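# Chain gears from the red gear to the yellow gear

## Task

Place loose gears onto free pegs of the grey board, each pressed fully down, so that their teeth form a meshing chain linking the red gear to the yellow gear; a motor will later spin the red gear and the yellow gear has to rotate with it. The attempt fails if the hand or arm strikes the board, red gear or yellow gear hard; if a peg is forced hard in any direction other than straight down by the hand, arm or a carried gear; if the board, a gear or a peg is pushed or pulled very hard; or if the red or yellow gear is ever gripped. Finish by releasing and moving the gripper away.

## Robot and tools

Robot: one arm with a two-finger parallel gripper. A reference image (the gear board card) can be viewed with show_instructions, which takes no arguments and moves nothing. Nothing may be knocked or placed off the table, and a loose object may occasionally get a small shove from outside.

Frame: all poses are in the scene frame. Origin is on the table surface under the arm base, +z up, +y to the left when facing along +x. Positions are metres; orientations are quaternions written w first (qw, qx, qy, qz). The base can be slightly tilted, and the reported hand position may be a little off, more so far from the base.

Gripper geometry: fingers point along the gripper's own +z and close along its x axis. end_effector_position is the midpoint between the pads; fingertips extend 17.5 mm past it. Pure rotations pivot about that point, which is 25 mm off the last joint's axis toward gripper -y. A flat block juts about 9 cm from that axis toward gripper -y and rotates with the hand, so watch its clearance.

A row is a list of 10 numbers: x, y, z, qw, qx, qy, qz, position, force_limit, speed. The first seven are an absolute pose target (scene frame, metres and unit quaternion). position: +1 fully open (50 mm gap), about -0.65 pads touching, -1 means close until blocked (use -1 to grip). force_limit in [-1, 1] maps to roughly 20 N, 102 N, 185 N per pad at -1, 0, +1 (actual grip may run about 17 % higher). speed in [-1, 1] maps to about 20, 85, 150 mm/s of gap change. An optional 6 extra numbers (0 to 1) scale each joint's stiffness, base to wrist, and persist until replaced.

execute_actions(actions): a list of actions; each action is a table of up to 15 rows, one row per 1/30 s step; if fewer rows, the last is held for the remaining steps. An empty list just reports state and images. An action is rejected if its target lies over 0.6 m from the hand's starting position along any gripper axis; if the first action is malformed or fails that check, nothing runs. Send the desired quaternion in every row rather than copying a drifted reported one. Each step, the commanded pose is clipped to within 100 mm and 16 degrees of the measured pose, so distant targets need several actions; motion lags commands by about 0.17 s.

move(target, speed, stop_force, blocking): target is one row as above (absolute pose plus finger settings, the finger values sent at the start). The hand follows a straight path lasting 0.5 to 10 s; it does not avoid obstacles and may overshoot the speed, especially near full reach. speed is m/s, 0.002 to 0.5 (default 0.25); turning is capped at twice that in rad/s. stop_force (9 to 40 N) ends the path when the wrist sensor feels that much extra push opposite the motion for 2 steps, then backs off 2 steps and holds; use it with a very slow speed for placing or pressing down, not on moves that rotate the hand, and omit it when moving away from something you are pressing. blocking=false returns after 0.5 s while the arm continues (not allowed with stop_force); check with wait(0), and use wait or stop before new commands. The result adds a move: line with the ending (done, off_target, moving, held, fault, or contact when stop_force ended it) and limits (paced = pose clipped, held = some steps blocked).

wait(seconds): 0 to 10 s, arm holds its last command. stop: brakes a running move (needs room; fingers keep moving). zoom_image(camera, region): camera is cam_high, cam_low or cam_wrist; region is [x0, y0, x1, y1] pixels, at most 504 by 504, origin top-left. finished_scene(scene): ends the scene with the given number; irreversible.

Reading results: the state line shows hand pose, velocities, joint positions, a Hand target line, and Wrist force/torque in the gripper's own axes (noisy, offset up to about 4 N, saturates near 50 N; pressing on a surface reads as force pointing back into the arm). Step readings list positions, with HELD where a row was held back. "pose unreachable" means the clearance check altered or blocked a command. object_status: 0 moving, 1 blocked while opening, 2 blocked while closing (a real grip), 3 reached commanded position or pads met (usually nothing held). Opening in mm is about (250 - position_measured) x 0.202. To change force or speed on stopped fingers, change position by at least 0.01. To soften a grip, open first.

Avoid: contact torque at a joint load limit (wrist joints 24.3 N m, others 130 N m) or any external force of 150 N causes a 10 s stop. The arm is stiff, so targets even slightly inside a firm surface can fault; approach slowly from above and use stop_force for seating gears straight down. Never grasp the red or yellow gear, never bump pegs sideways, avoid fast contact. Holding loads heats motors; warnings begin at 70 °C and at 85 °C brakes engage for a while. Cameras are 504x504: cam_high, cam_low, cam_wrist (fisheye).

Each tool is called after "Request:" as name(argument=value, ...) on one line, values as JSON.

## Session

Request:
show_instructions()

Request:
execute_actions(actions=[])

Reference images for this scene: Gear board card page 1.

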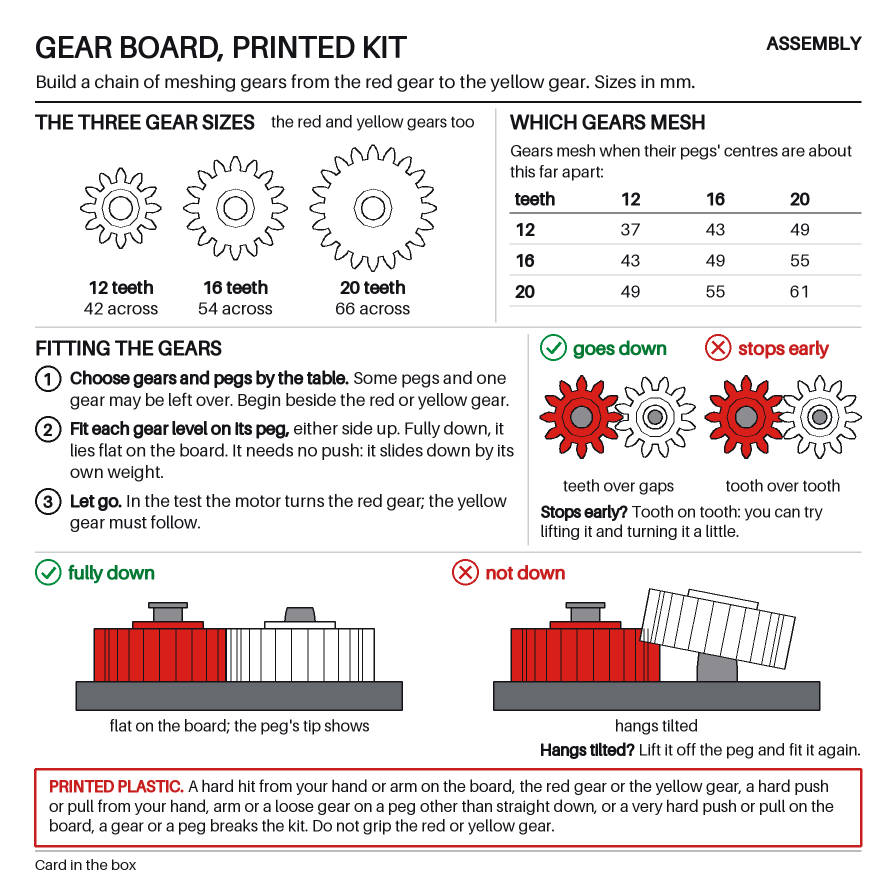

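Scene clock: 0.00 s.
end_effector_position=(+0.7151, +0.4605, +0.3312) position_measured=3 object_status=3 end_effector_quat_wxyz=(+0.614, -0.498, +0.533, -0.301) end_effector_velocity=(-0.001, +0.001, -0.000) end_effector_angular_velocity=(+0.000, +0.001, +0.001)
Joint positions: [-0.168 -1.24   1.874 -3.994 -1.344 -1.99 ]
Joint velocities: [ 0.001 -0.001  0.001  0.     0.     0.   ]
Motor temperatures (°C, as the motors report them): [32 28 31 37 35 34]
Wrist force (N, on the end effector, along its own x y z axes, offset not removed): no reading
Wrist torque (N m, same axes, about the end effector's origin, offset not removed): no reading
Hand target: +0.715, +0.461, +0.331; +0.614, -0.498, +0.533, -0.301
Joint stiffness scale: [1. 1. 1. 1. 1. 1.]

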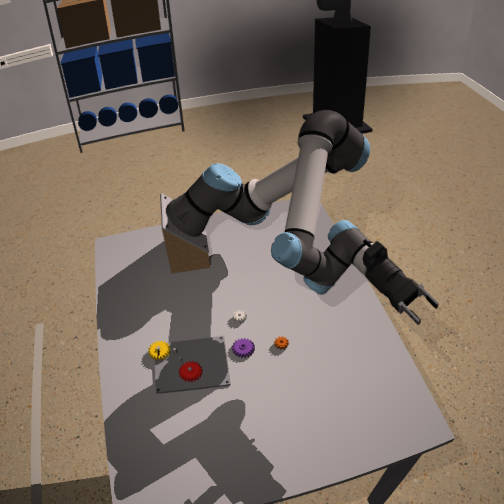

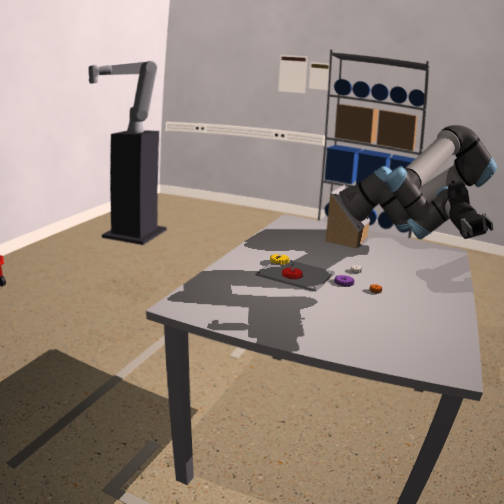

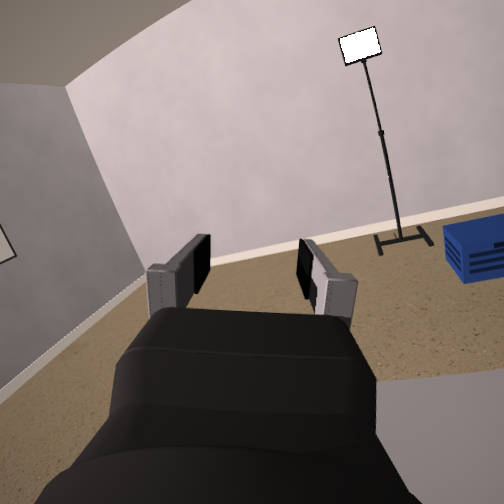

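Request:
zoom_image(camera="cam_high", region=[135, 295, 305, 405])

Request:
zoom_image(camera="cam_low", region=[245, 240, 395, 305])

Region (135, 295, 305, 405) of cam_high's 504x504 image, scaled by 2.965, with more detail than that image has; it fills the top 326 rows of this view, and the rest is white.

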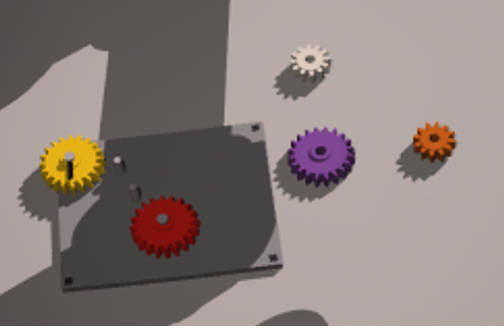

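Region (245, 240, 395, 305) of cam_low's 504x504 image, scaled by 3.360, with more detail than that image has; it fills the top 218 rows of this view, and the rest is white.

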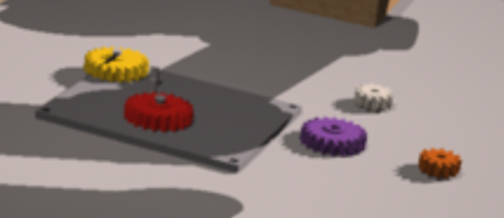

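Request:
move(target=[0.50,0.25,0.22,0,0,1,0,1,-0.6,0], speed=0.45)

Request:
move(target=[0.35,0.10,0.08,0,0,1,0,1,-0.6,0], speed=0.22)

Request:
zoom_image(camera="cam_wrist", region=[150, 160, 350, 330])

Scene clock: 12.00 s.
end_effector_position=(+0.4999, +0.2507, +0.2184) position_measured=3 object_status=3 end_effector_quat_wxyz=(+0.001, +0.000, +1.000, +0.001) end_effector_velocity=(-0.003, -0.000, -0.000) end_effector_angular_velocity=(+0.001, +0.015, +0.001)
Joint positions: [-0.588 -1.613  1.837 -1.475 -0.84  -2.107]
Joint velocities: [ 0.001  0.003 -0.006  0.021 -0.007 -0.013]
Motor temperatures (°C, as the motors report them): [32 28 31 37 35 34]
Wrist force (N, on the end effector, along its own x y z axes, offset not removed): [0.1 -1.4 0.1]
Wrist torque (N m, same axes, about the end effector's origin, offset not removed): [-0.32 -0.13 0.17]
Hand target: +0.501, +0.250, +0.220; +0.001, +0.000, +1.000, +0.001
Off the commanded pose: 0.002 m, 0 deg.
Joint stiffness scale: [1. 1. 1. 1. 1. 1.]
move: done

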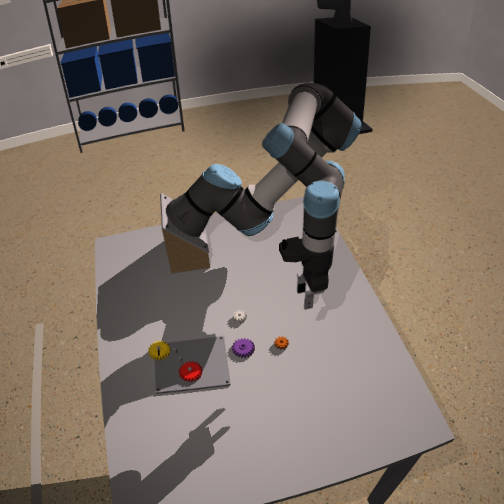

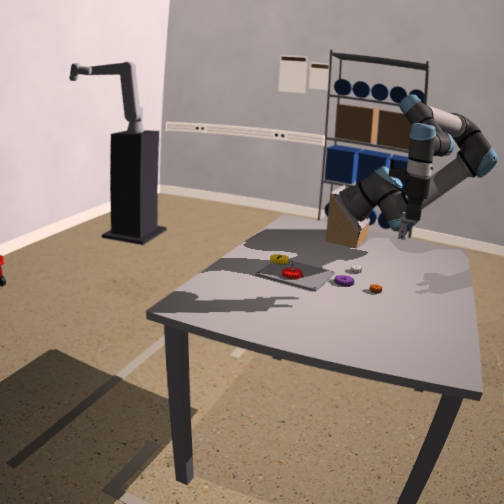

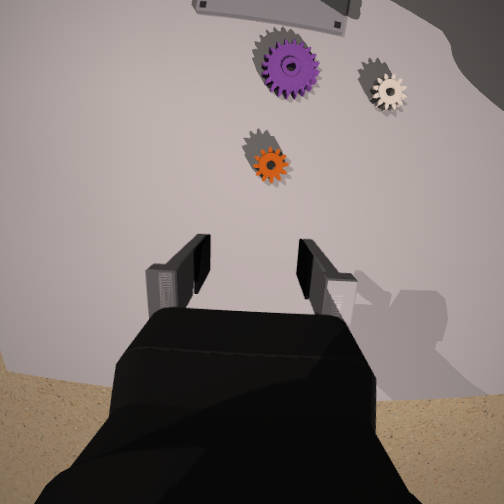

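Scene clock: 13.83 s.
end_effector_position=(+0.3514, +0.1011, +0.0808) position_measured=3 object_status=3 end_effector_quat_wxyz=(+0.000, -0.001, +1.000, -0.001) end_effector_velocity=(+0.001, -0.002, -0.000) end_effector_angular_velocity=(-0.005, -0.004, +0.006)
Joint positions: [-0.772 -1.679  2.481 -1.913 -0.914 -2.331]
Joint velocities: [-0.     0.003  0.002 -0.013 -0.001 -0.002]
Motor temperatures (°C, as the motors report them): [32 28 31 37 35 34]
Wrist force (N, on the end effector, along its own x y z axes, offset not removed): [0.4 -1.6 -0.8]
Wrist torque (N m, same axes, about the end effector's origin, offset not removed): [-0.31 -0.27 0.15]
Hand target: +0.350, +0.100, +0.080; +0.000, +0.000, +1.000, -0.000
Off the commanded pose: 0.002 m, 0 deg.
Joint stiffness scale: [1. 1. 1. 1. 1. 1.]
move: done

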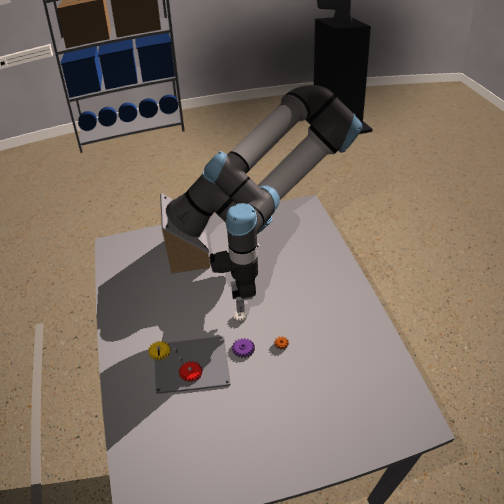

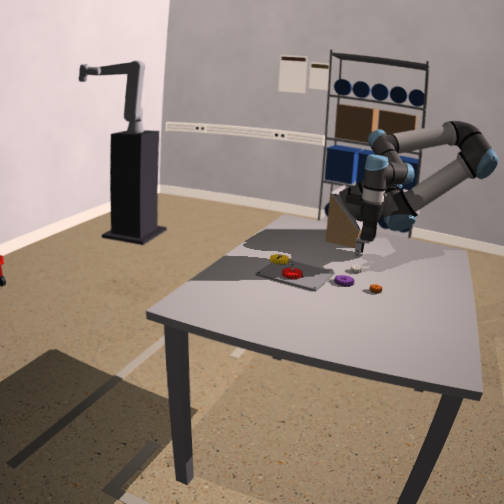

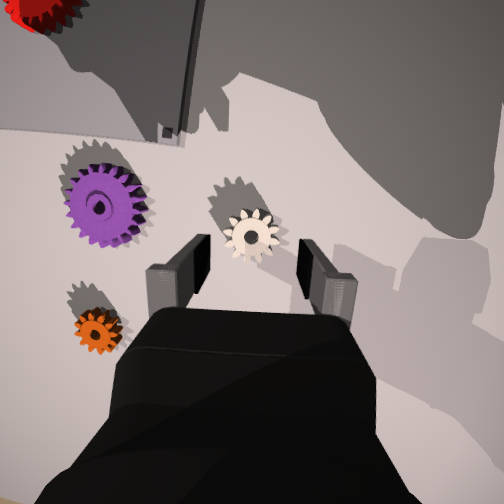

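Region (150, 160, 350, 330) of cam_wrist's 504x504 image, scaled by 2.520, with more detail than that image has; it fills the top 428 rows of this view, and the rest is white.

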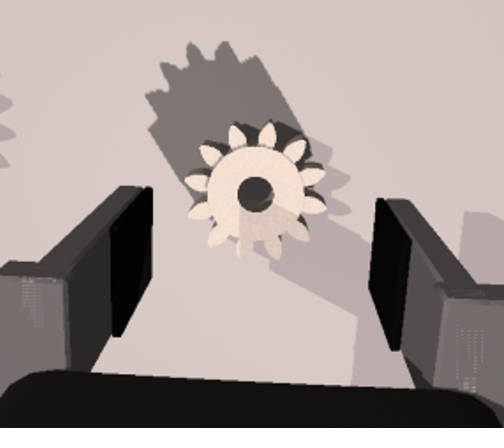

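Request:
move(target=[0.352,0.1015,0.036,0,-0.0436,0.999,0,1,-0.6,0], speed=0.07)

Request:
zoom_image(camera="cam_wrist", region=[150, 160, 350, 330])

Scene clock: 18.60 s.
end_effector_position=(+0.3538, +0.1009, +0.0382) position_measured=3 object_status=3 end_effector_quat_wxyz=(+0.002, -0.044, +0.999, -0.001) end_effector_velocity=(+0.003, -0.000, -0.000) end_effector_angular_velocity=(-0.005, -0.007, +0.007)
Joint positions: [-0.689 -1.583  2.539 -2.131 -0.878 -2.317]
Joint velocities: [ 0.003  0.003  0.001 -0.017  0.002  0.004]
Motor temperatures (°C, as the motors report them): [32 28 31 37 35 34]
Wrist force (N, on the end effector, along its own x y z axes, offset not removed): [0.4 -2.1 0.5]
Wrist torque (N m, same axes, about the end effector's origin, offset not removed): [-0.37 -0.23 0.17]
Hand target: +0.352, +0.102, +0.036; -0.000, -0.044, +0.999, +0.000
Off the commanded pose: 0.003 m, 0 deg.
Joint stiffness scale: [1. 1. 1. 1. 1. 1.]
move: done

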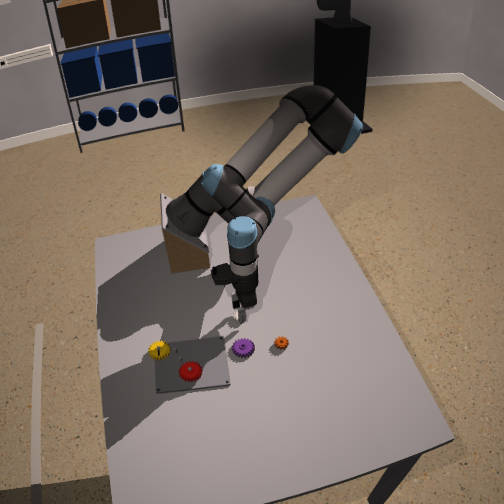

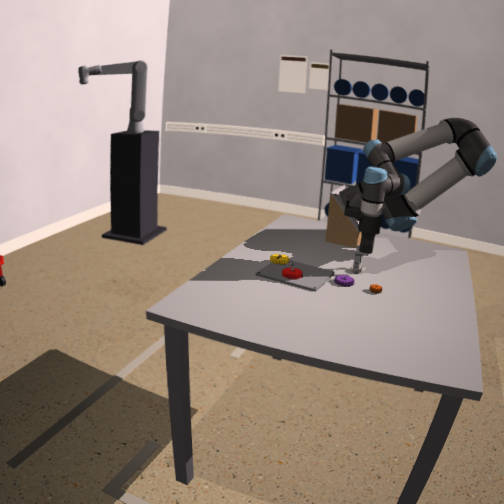

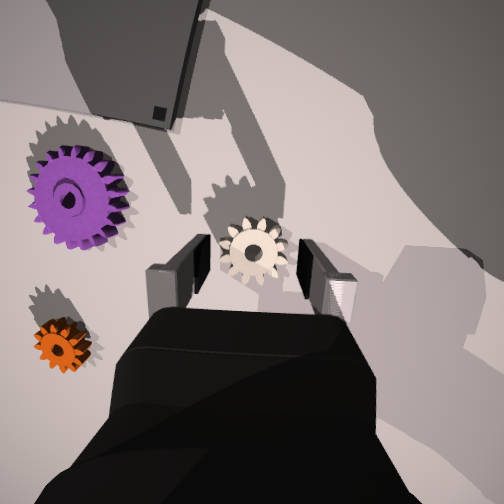

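Region (150, 160, 350, 330) of cam_wrist's 504x504 image, scaled by 2.520, with more detail than that image has; it fills the top 428 rows of this view, and the rest is white.

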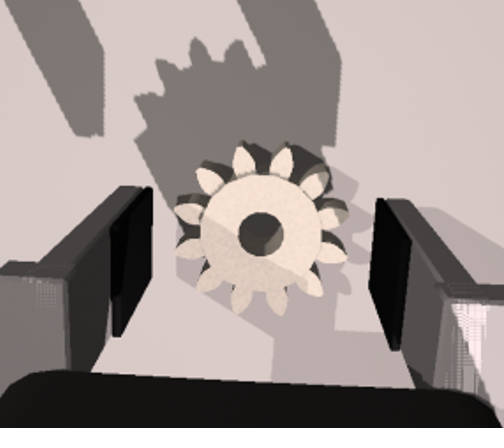

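Request:
move(target=[0.352,0.1015,0.0215,0,-0.0436,0.999,0,1,-0.6,0], speed=0.04)

Request:
execute_actions(actions=[[[0.3525,0.1015,0.023,0,-0.0436,0.999,0,-1,-0.6,0]]])

Request:
move(target=[0.36,0.08,0.075,0,-0.0436,0.999,0,-1,-0.6,0], speed=0.12)

Request:
move(target=[0.46,-0.084,0.075,0,0.3827,0.9239,0,-1,-0.6,0], speed=0.25)

Request:
zoom_image(camera="cam_wrist", region=[150, 100, 350, 300])

Scene clock: 29.47 s.
end_effector_position=(+0.3538, +0.1008, +0.0237) position_measured=3 object_status=3 end_effector_quat_wxyz=(+0.002, -0.044, +0.999, -0.001) end_effector_velocity=(+0.004, -0.000, +0.001) end_effector_angular_velocity=(-0.005, -0.011, +0.004)
Joint positions: [-0.659 -1.541  2.554 -2.211 -0.866 -2.282]
Joint velocities: [ 0.003  0.004 -0.001 -0.02   0.003  0.01 ]
Motor temperatures (°C, as the motors report them): [32 28 31 37 35 34]
Wrist force (N, on the end effector, along its own x y z axes, offset not removed): [0.5 -2.5 0.3]
Wrist torque (N m, same axes, about the end effector's origin, offset not removed): [-0.46 -0.19 0.12]
Hand target: +0.352, +0.102, +0.022; -0.000, -0.044, +0.999, +0.000
Off the commanded pose: 0.003 m, 0 deg.
Joint stiffness scale: [1. 1. 1. 1. 1. 1.]
move: done

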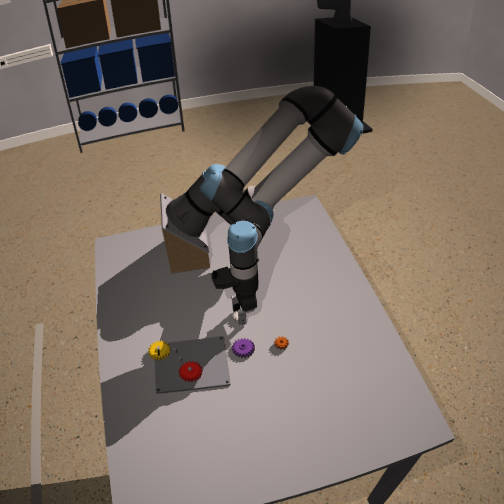

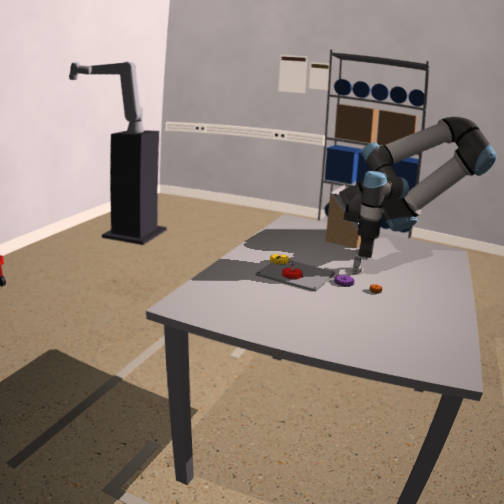

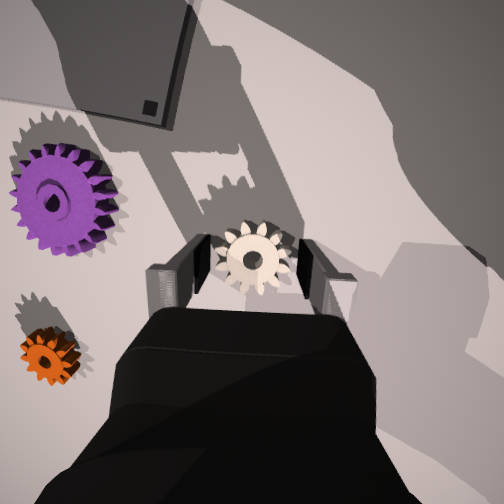

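Scene clock: 29.97 s.
end_effector_position=(+0.3534, +0.1011, +0.0235) position_measured=56 object_status=2 end_effector_quat_wxyz=(+0.001, -0.044, +0.999, -0.001) end_effector_velocity=(-0.000, +0.000, -0.000) end_effector_angular_velocity=(+0.000, +0.001, +0.000)
Joint positions: [-0.659 -1.542  2.554 -2.209 -0.866 -2.281]
Joint velocities: [ 0.001 -0.001  0.001  0.001  0.    -0.   ]
Motor temperatures (°C, as the motors report them): [32 28 31 37 35 34]
Wrist force (N, on the end effector, along its own x y z axes, offset not removed): [-1.1 -3.3 -6.1]
Wrist torque (N m, same axes, about the end effector's origin, offset not removed): [-0.47 -0.17 0.16]
Hand target: +0.353, +0.101, +0.023; +0.000, -0.044, +0.999, -0.000
Off the commanded pose: 0.001 m, 0 deg.
Joint stiffness scale: [1. 1. 1. 1. 1. 1.]
Step readings (end_effector_position):
0: (+0.3538, +0.1008, +0.0237)
1: (+0.3539, +0.1008, +0.0237)
2: (+0.3539, +0.1008, +0.0237)
4: (+0.3537, +0.1009, +0.0236)
8: (+0.3535, +0.1010, +0.0235)
15: end_effector_position above

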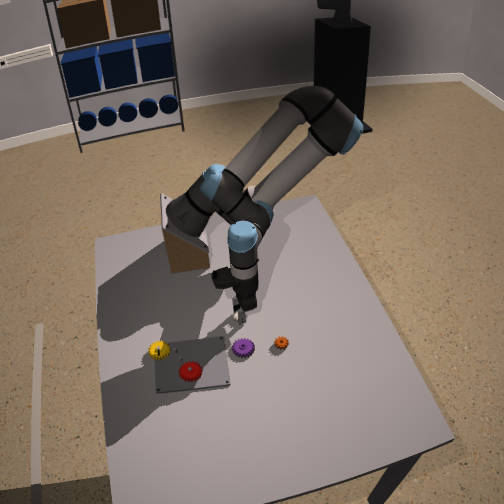

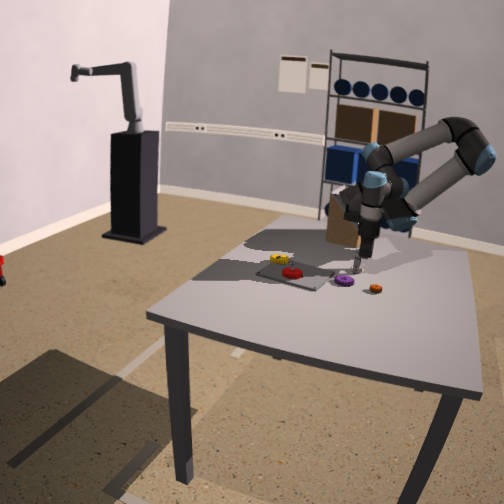

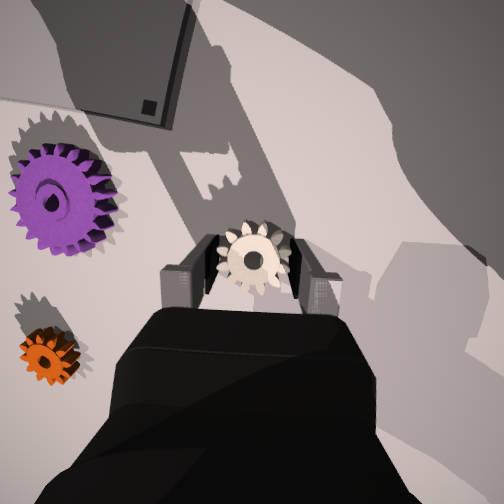

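Scene clock: 31.00 s.
end_effector_position=(+0.3584, +0.0807, +0.0726) position_measured=56 object_status=2 end_effector_quat_wxyz=(-0.001, -0.043, +0.999, +0.001) end_effector_velocity=(-0.003, +0.000, +0.000) end_effector_angular_velocity=(+0.006, +0.009, +0.000)
Joint positions: [-0.785 -1.598  2.482 -1.98  -0.919 -2.432]
Joint velocities: [-0.003 -0.    -0.002  0.018 -0.003 -0.012]
Motor temperatures (°C, as the motors report them): [32 28 31 37 35 34]
Wrist force (N, on the end effector, along its own x y z axes, offset not removed): [-0.2 -1.1 1.2]
Wrist torque (N m, same axes, about the end effector's origin, offset not removed): [-0.19 -0.15 0.15]
Hand target: +0.360, +0.080, +0.075; +0.000, -0.044, +0.999, -0.000
Off the commanded pose: 0.003 m, 0 deg.
Joint stiffness scale: [1. 1. 1. 1. 1. 1.]
move: done

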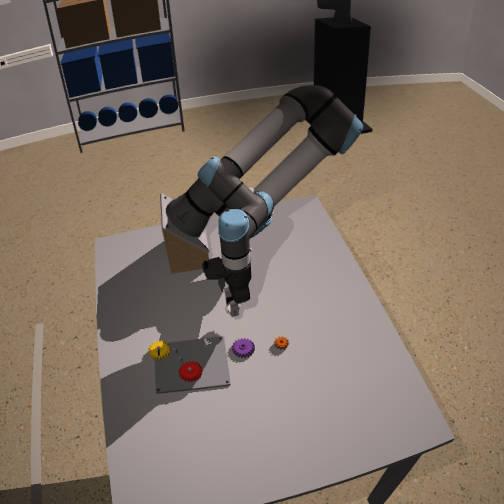

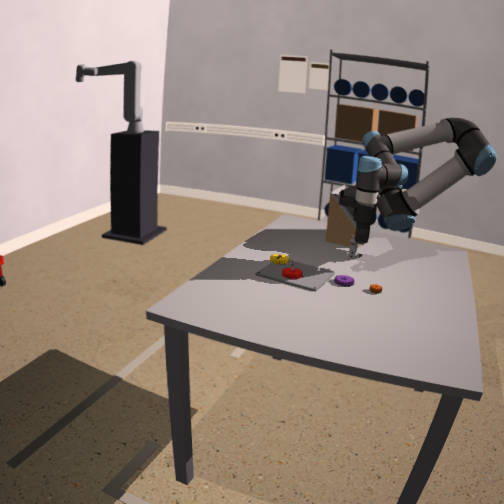

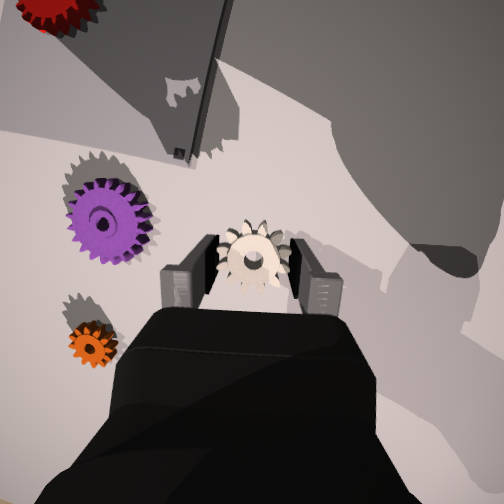

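Scene clock: 33.33 s.
end_effector_position=(+0.4588, -0.0825, +0.0743) position_measured=56 object_status=2 end_effector_quat_wxyz=(-0.001, +0.382, +0.924, +0.001) end_effector_velocity=(+0.001, -0.001, +0.001) end_effector_angular_velocity=(-0.002, -0.002, -0.013)
Joint positions: [-0.849 -1.016  2.11  -2.151 -0.948 -1.632]
Joint velocities: [-0.002  0.001 -0.003 -0.    -0.001  0.013]
Motor temperatures (°C, as the motors report them): [32 28 31 37 35 34]
Wrist force (N, on the end effector, along its own x y z axes, offset not removed): [1.4 -3.5 0.2]
Wrist torque (N m, same axes, about the end effector's origin, offset not removed): [-0.66 -0.32 0.18]
Hand target: +0.460, -0.084, +0.075; +0.000, +0.383, +0.924, -0.000
Off the commanded pose: 0.002 m, 0 deg.
Joint stiffness scale: [1. 1. 1. 1. 1. 1.]
move: done

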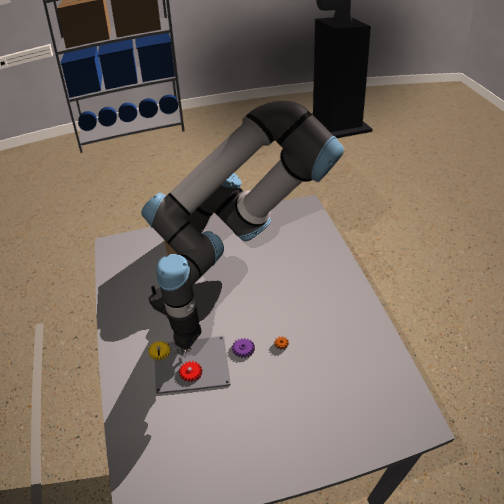

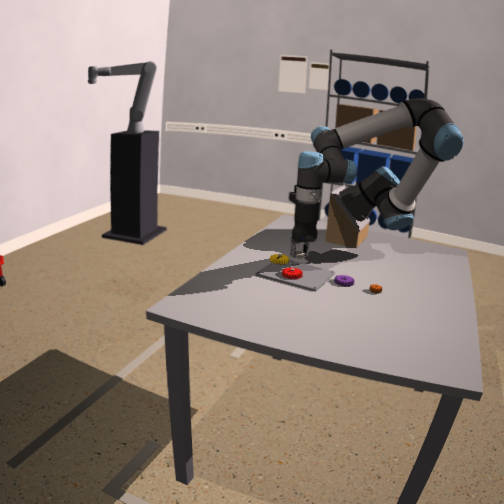

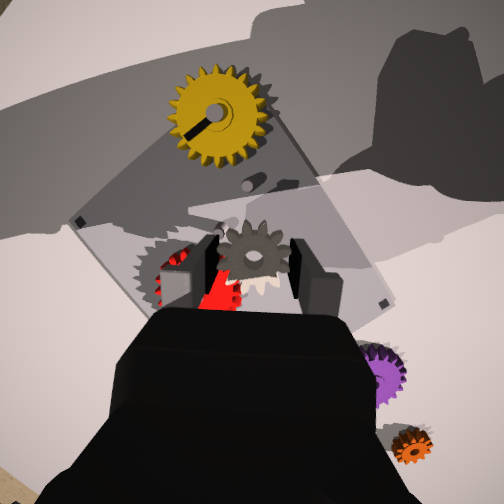

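Region (150, 100, 350, 300) of cam_wrist's 504x504 image, scaled by 2.520, with more detail than that image has.

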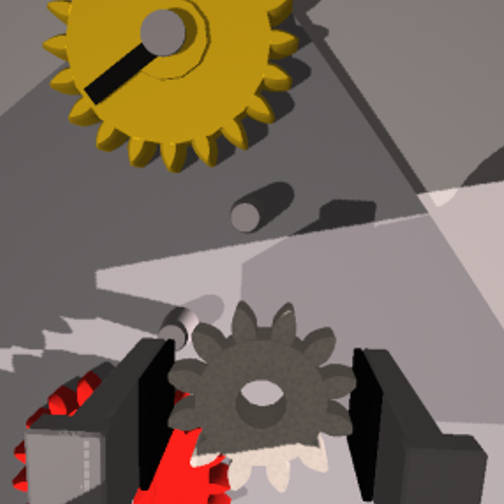

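Request:
move(target=[0.4335,-0.1118,0.054,0,0.2756,0.9613,0,-1,-0.6,0], speed=0.07)

Request:
zoom_image(camera="cam_wrist", region=[190, 185, 315, 310])

Scene clock: 42.93 s.
end_effector_position=(+0.4355, -0.1111, +0.0548) position_measured=56 object_status=2 end_effector_quat_wxyz=(+0.001, +0.275, +0.961, -0.001) end_effector_velocity=(+0.002, -0.002, +0.001) end_effector_angular_velocity=(-0.004, -0.005, +0.021)
Joint positions: [-0.889 -0.964  2.174 -2.247 -0.969 -1.897]
Joint velocities: [-0.001  0.    -0.001 -0.007  0.001 -0.018]
Motor temperatures (°C, as the motors report them): [32 28 31 37 35 34]
Wrist force (N, on the end effector, along its own x y z axes, offset not removed): [0.4 -1.5 0.3]
Wrist torque (N m, same axes, about the end effector's origin, offset not removed): [-0.35 -0.13 0.15]
Hand target: +0.434, -0.112, +0.054; +0.000, +0.276, +0.961, -0.000
Off the commanded pose: 0.002 m, 0 deg.
Joint stiffness scale: [1. 1. 1. 1. 1. 1.]
move: done

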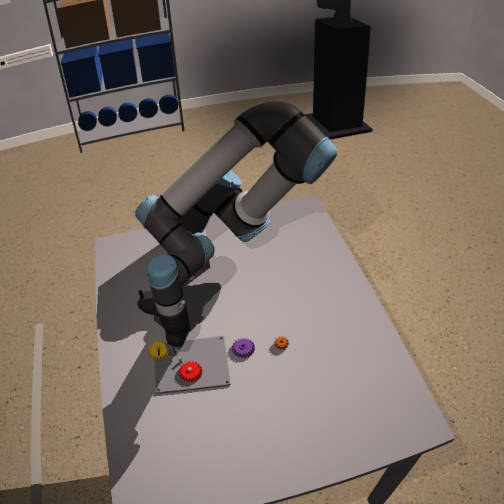

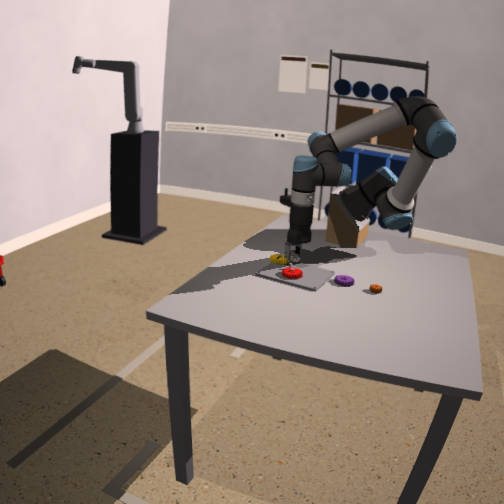

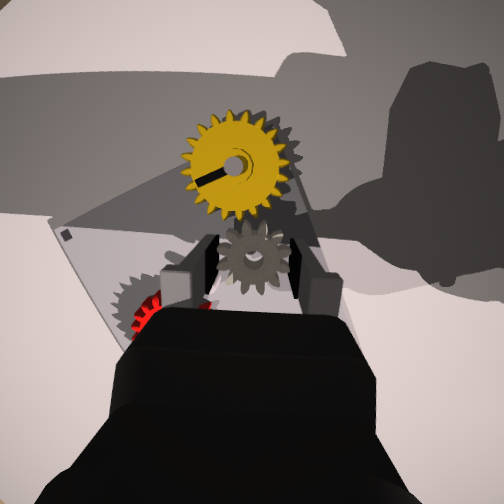

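Region (190, 185, 315, 310) of cam_wrist's 504x504 image, scaled by 4.032, with more detail than that image has.

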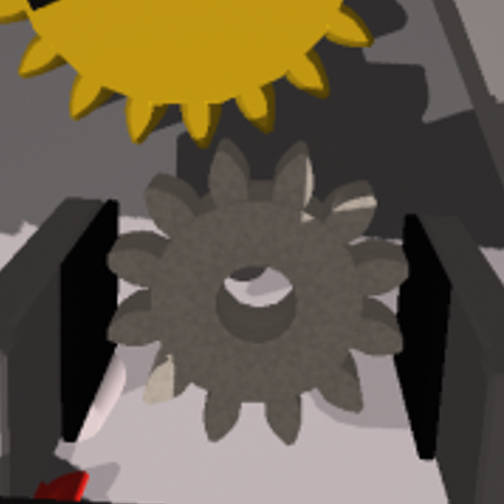

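Request:
move(target=[0.435,-0.1113,0.047,0,0.2756,0.9613,0,-1,-0.6,0], speed=0.01, stop_force=9)

Request:
zoom_image(camera="cam_wrist", region=[190, 185, 315, 310])

Scene clock: 47.60 s.
end_effector_position=(+0.4366, -0.1127, +0.0496) position_measured=56 object_status=2 end_effector_quat_wxyz=(+0.002, +0.275, +0.961, -0.001) end_effector_velocity=(+0.001, -0.000, -0.001) end_effector_angular_velocity=(-0.001, -0.003, -0.000)
Joint positions: [-0.884 -0.951  2.176 -2.268 -0.965 -1.89 ]
Joint velocities: [ 0.002  0.003  0.001 -0.007  0.002  0.003]
Motor temperatures (°C, as the motors report them): [32 28 31 37 35 34]
Wrist force (N, on the end effector, along its own x y z axes, offset not removed): [-0.1 -1.6 -0.5]
Wrist torque (N m, same axes, about the end effector's origin, offset not removed): [-0.35 -0.18 0.12]
Hand target: +0.435, -0.111, +0.047; -0.000, +0.276, +0.961, +0.000
Off the commanded pose: 0.003 m, 0 deg.
Joint stiffness scale: [1. 1. 1. 1. 1. 1.]
move: done

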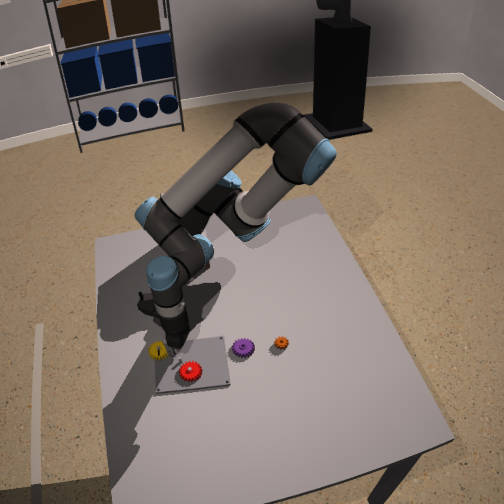

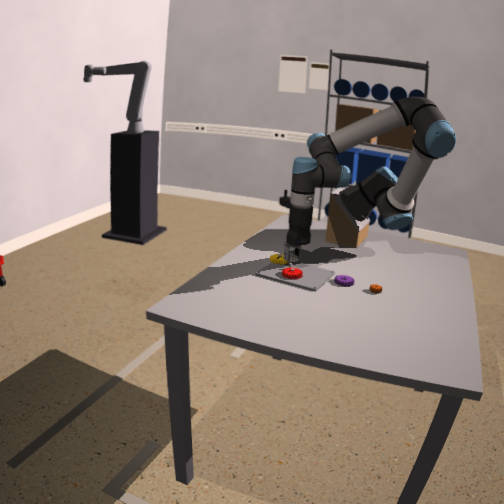

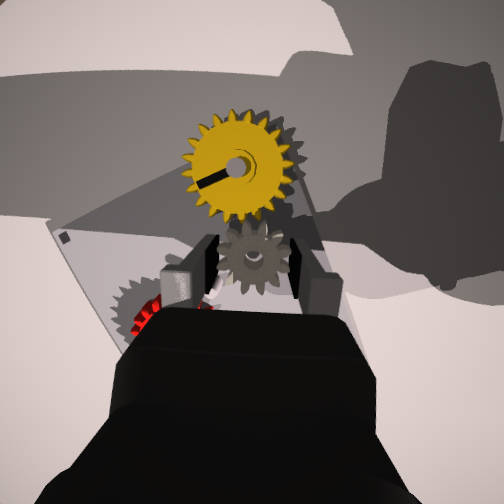

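Region (190, 185, 315, 310) of cam_wrist's 504x504 image, scaled by 4.032, with more detail than that image has.

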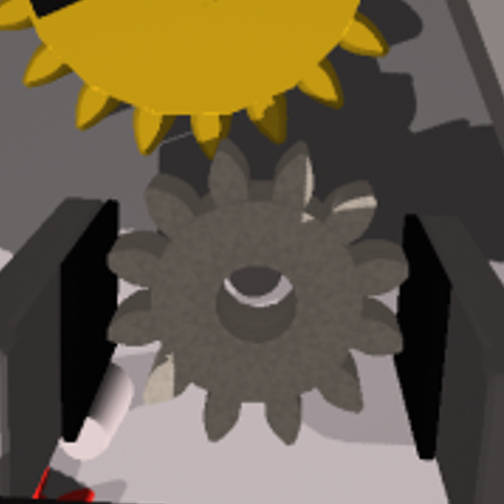

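Request:
move(target=[0.435,-0.1113,0.0455,0,0.3173,0.9483,0,-1,-0.6,0], speed=0.08)

Request:
move(target=[0.435,-0.1113,0.039,0,0.3173,0.9483,0,-1,-0.6,0], speed=0.008, stop_force=9)

Request:
zoom_image(camera="cam_wrist", region=[190, 185, 315, 310])

Scene clock: 52.03 s.
end_effector_position=(+0.4357, -0.1126, +0.0480) position_measured=56 object_status=2 end_effector_quat_wxyz=(+0.003, +0.316, +0.949, -0.001) end_effector_velocity=(+0.001, -0.000, +0.001) end_effector_angular_velocity=(-0.003, -0.001, -0.014)
Joint positions: [-0.882 -0.945  2.174 -2.275 -0.964 -1.802]
Joint velocities: [-0.    -0.001 -0.001 -0.002 -0.001  0.016]
Motor temperatures (°C, as the motors report them): [32 28 31 37 35 34]
Wrist force (N, on the end effector, along its own x y z axes, offset not removed): [-3.4 -3.0 -2.0]
Wrist torque (N m, same axes, about the end effector's origin, offset not removed): [-0.50 -0.26 0.11]
Hand target: +0.435, -0.111, +0.046; +0.000, +0.317, +0.948, +0.000
Off the commanded pose: 0.003 m, 0 deg.
Joint stiffness scale: [1. 1. 1. 1. 1. 1.]
move: done

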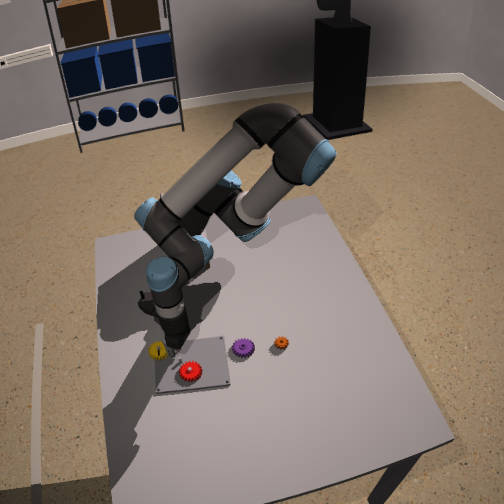

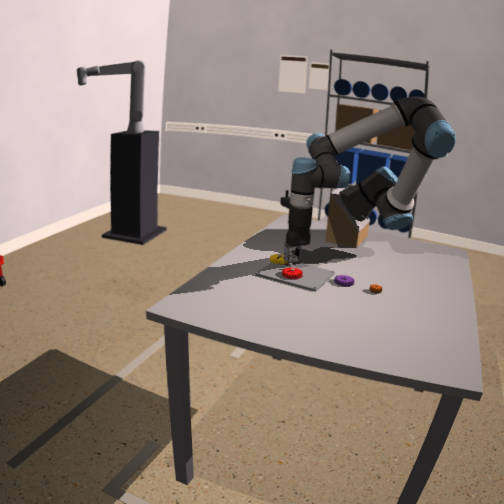

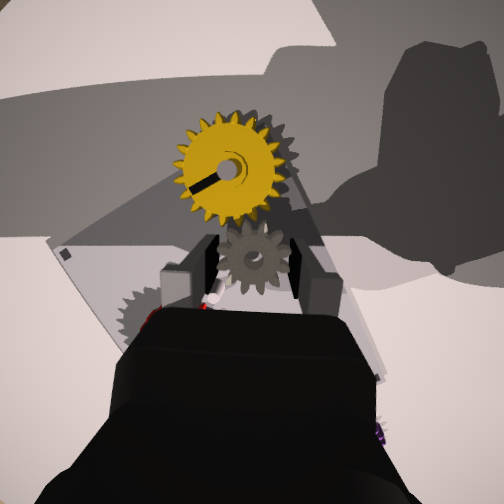

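Scene clock: 53.40 s.
end_effector_position=(+0.4367, -0.1128, +0.0417) position_measured=56 object_status=2 end_effector_quat_wxyz=(+0.002, +0.316, +0.949, -0.001) end_effector_velocity=(+0.000, +0.001, -0.002) end_effector_angular_velocity=(-0.000, +0.000, -0.000)
Joint positions: [-0.873 -0.932  2.175 -2.293 -0.96  -1.792]
Joint velocities: [ 0.003  0.003  0.001 -0.006  0.001  0.004]
Motor temperatures (°C, as the motors report them): [32 28 31 37 35 34]
Wrist force (N, on the end effector, along its own x y z axes, offset not removed): [-0.2 -1.6 0.0]
Wrist torque (N m, same axes, about the end effector's origin, offset not removed): [-0.31 -0.18 0.13]
Hand target: +0.435, -0.111, +0.039; -0.000, +0.317, +0.948, +0.000
Off the commanded pose: 0.004 m, 0 deg.
Joint stiffness scale: [1. 1. 1. 1. 1. 1.]
move: off_target

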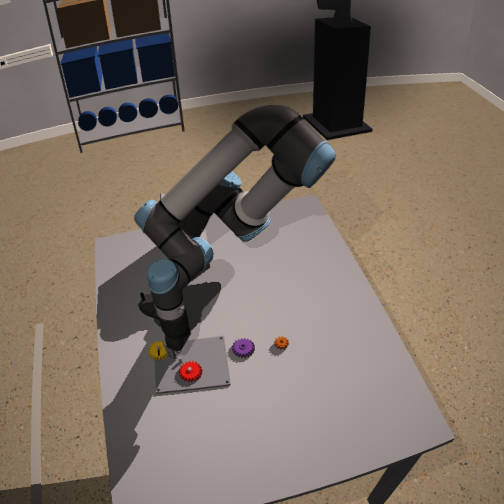

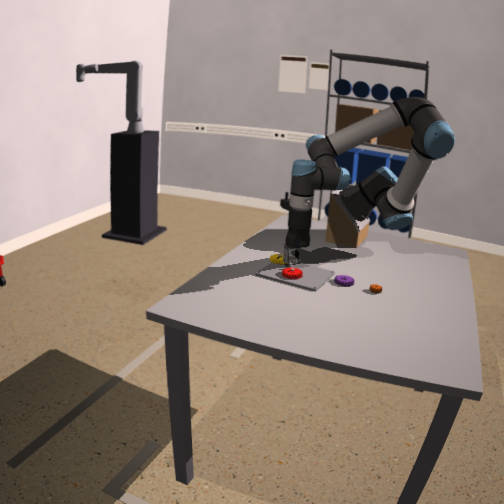

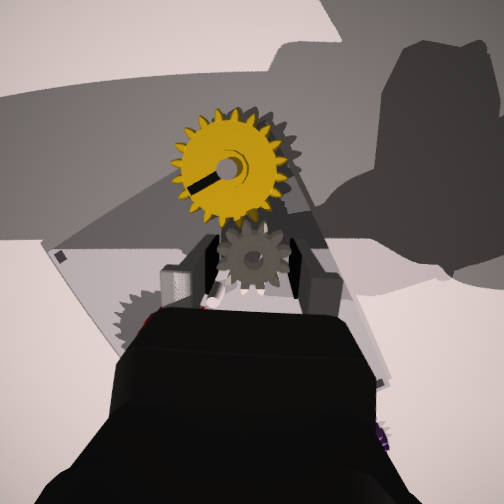

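Region (190, 185, 315, 310) of cam_wrist's 504x504 image, scaled by 4.032, with more detail than that image has.

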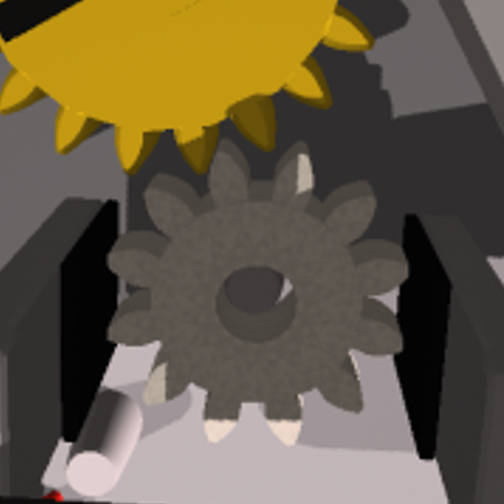

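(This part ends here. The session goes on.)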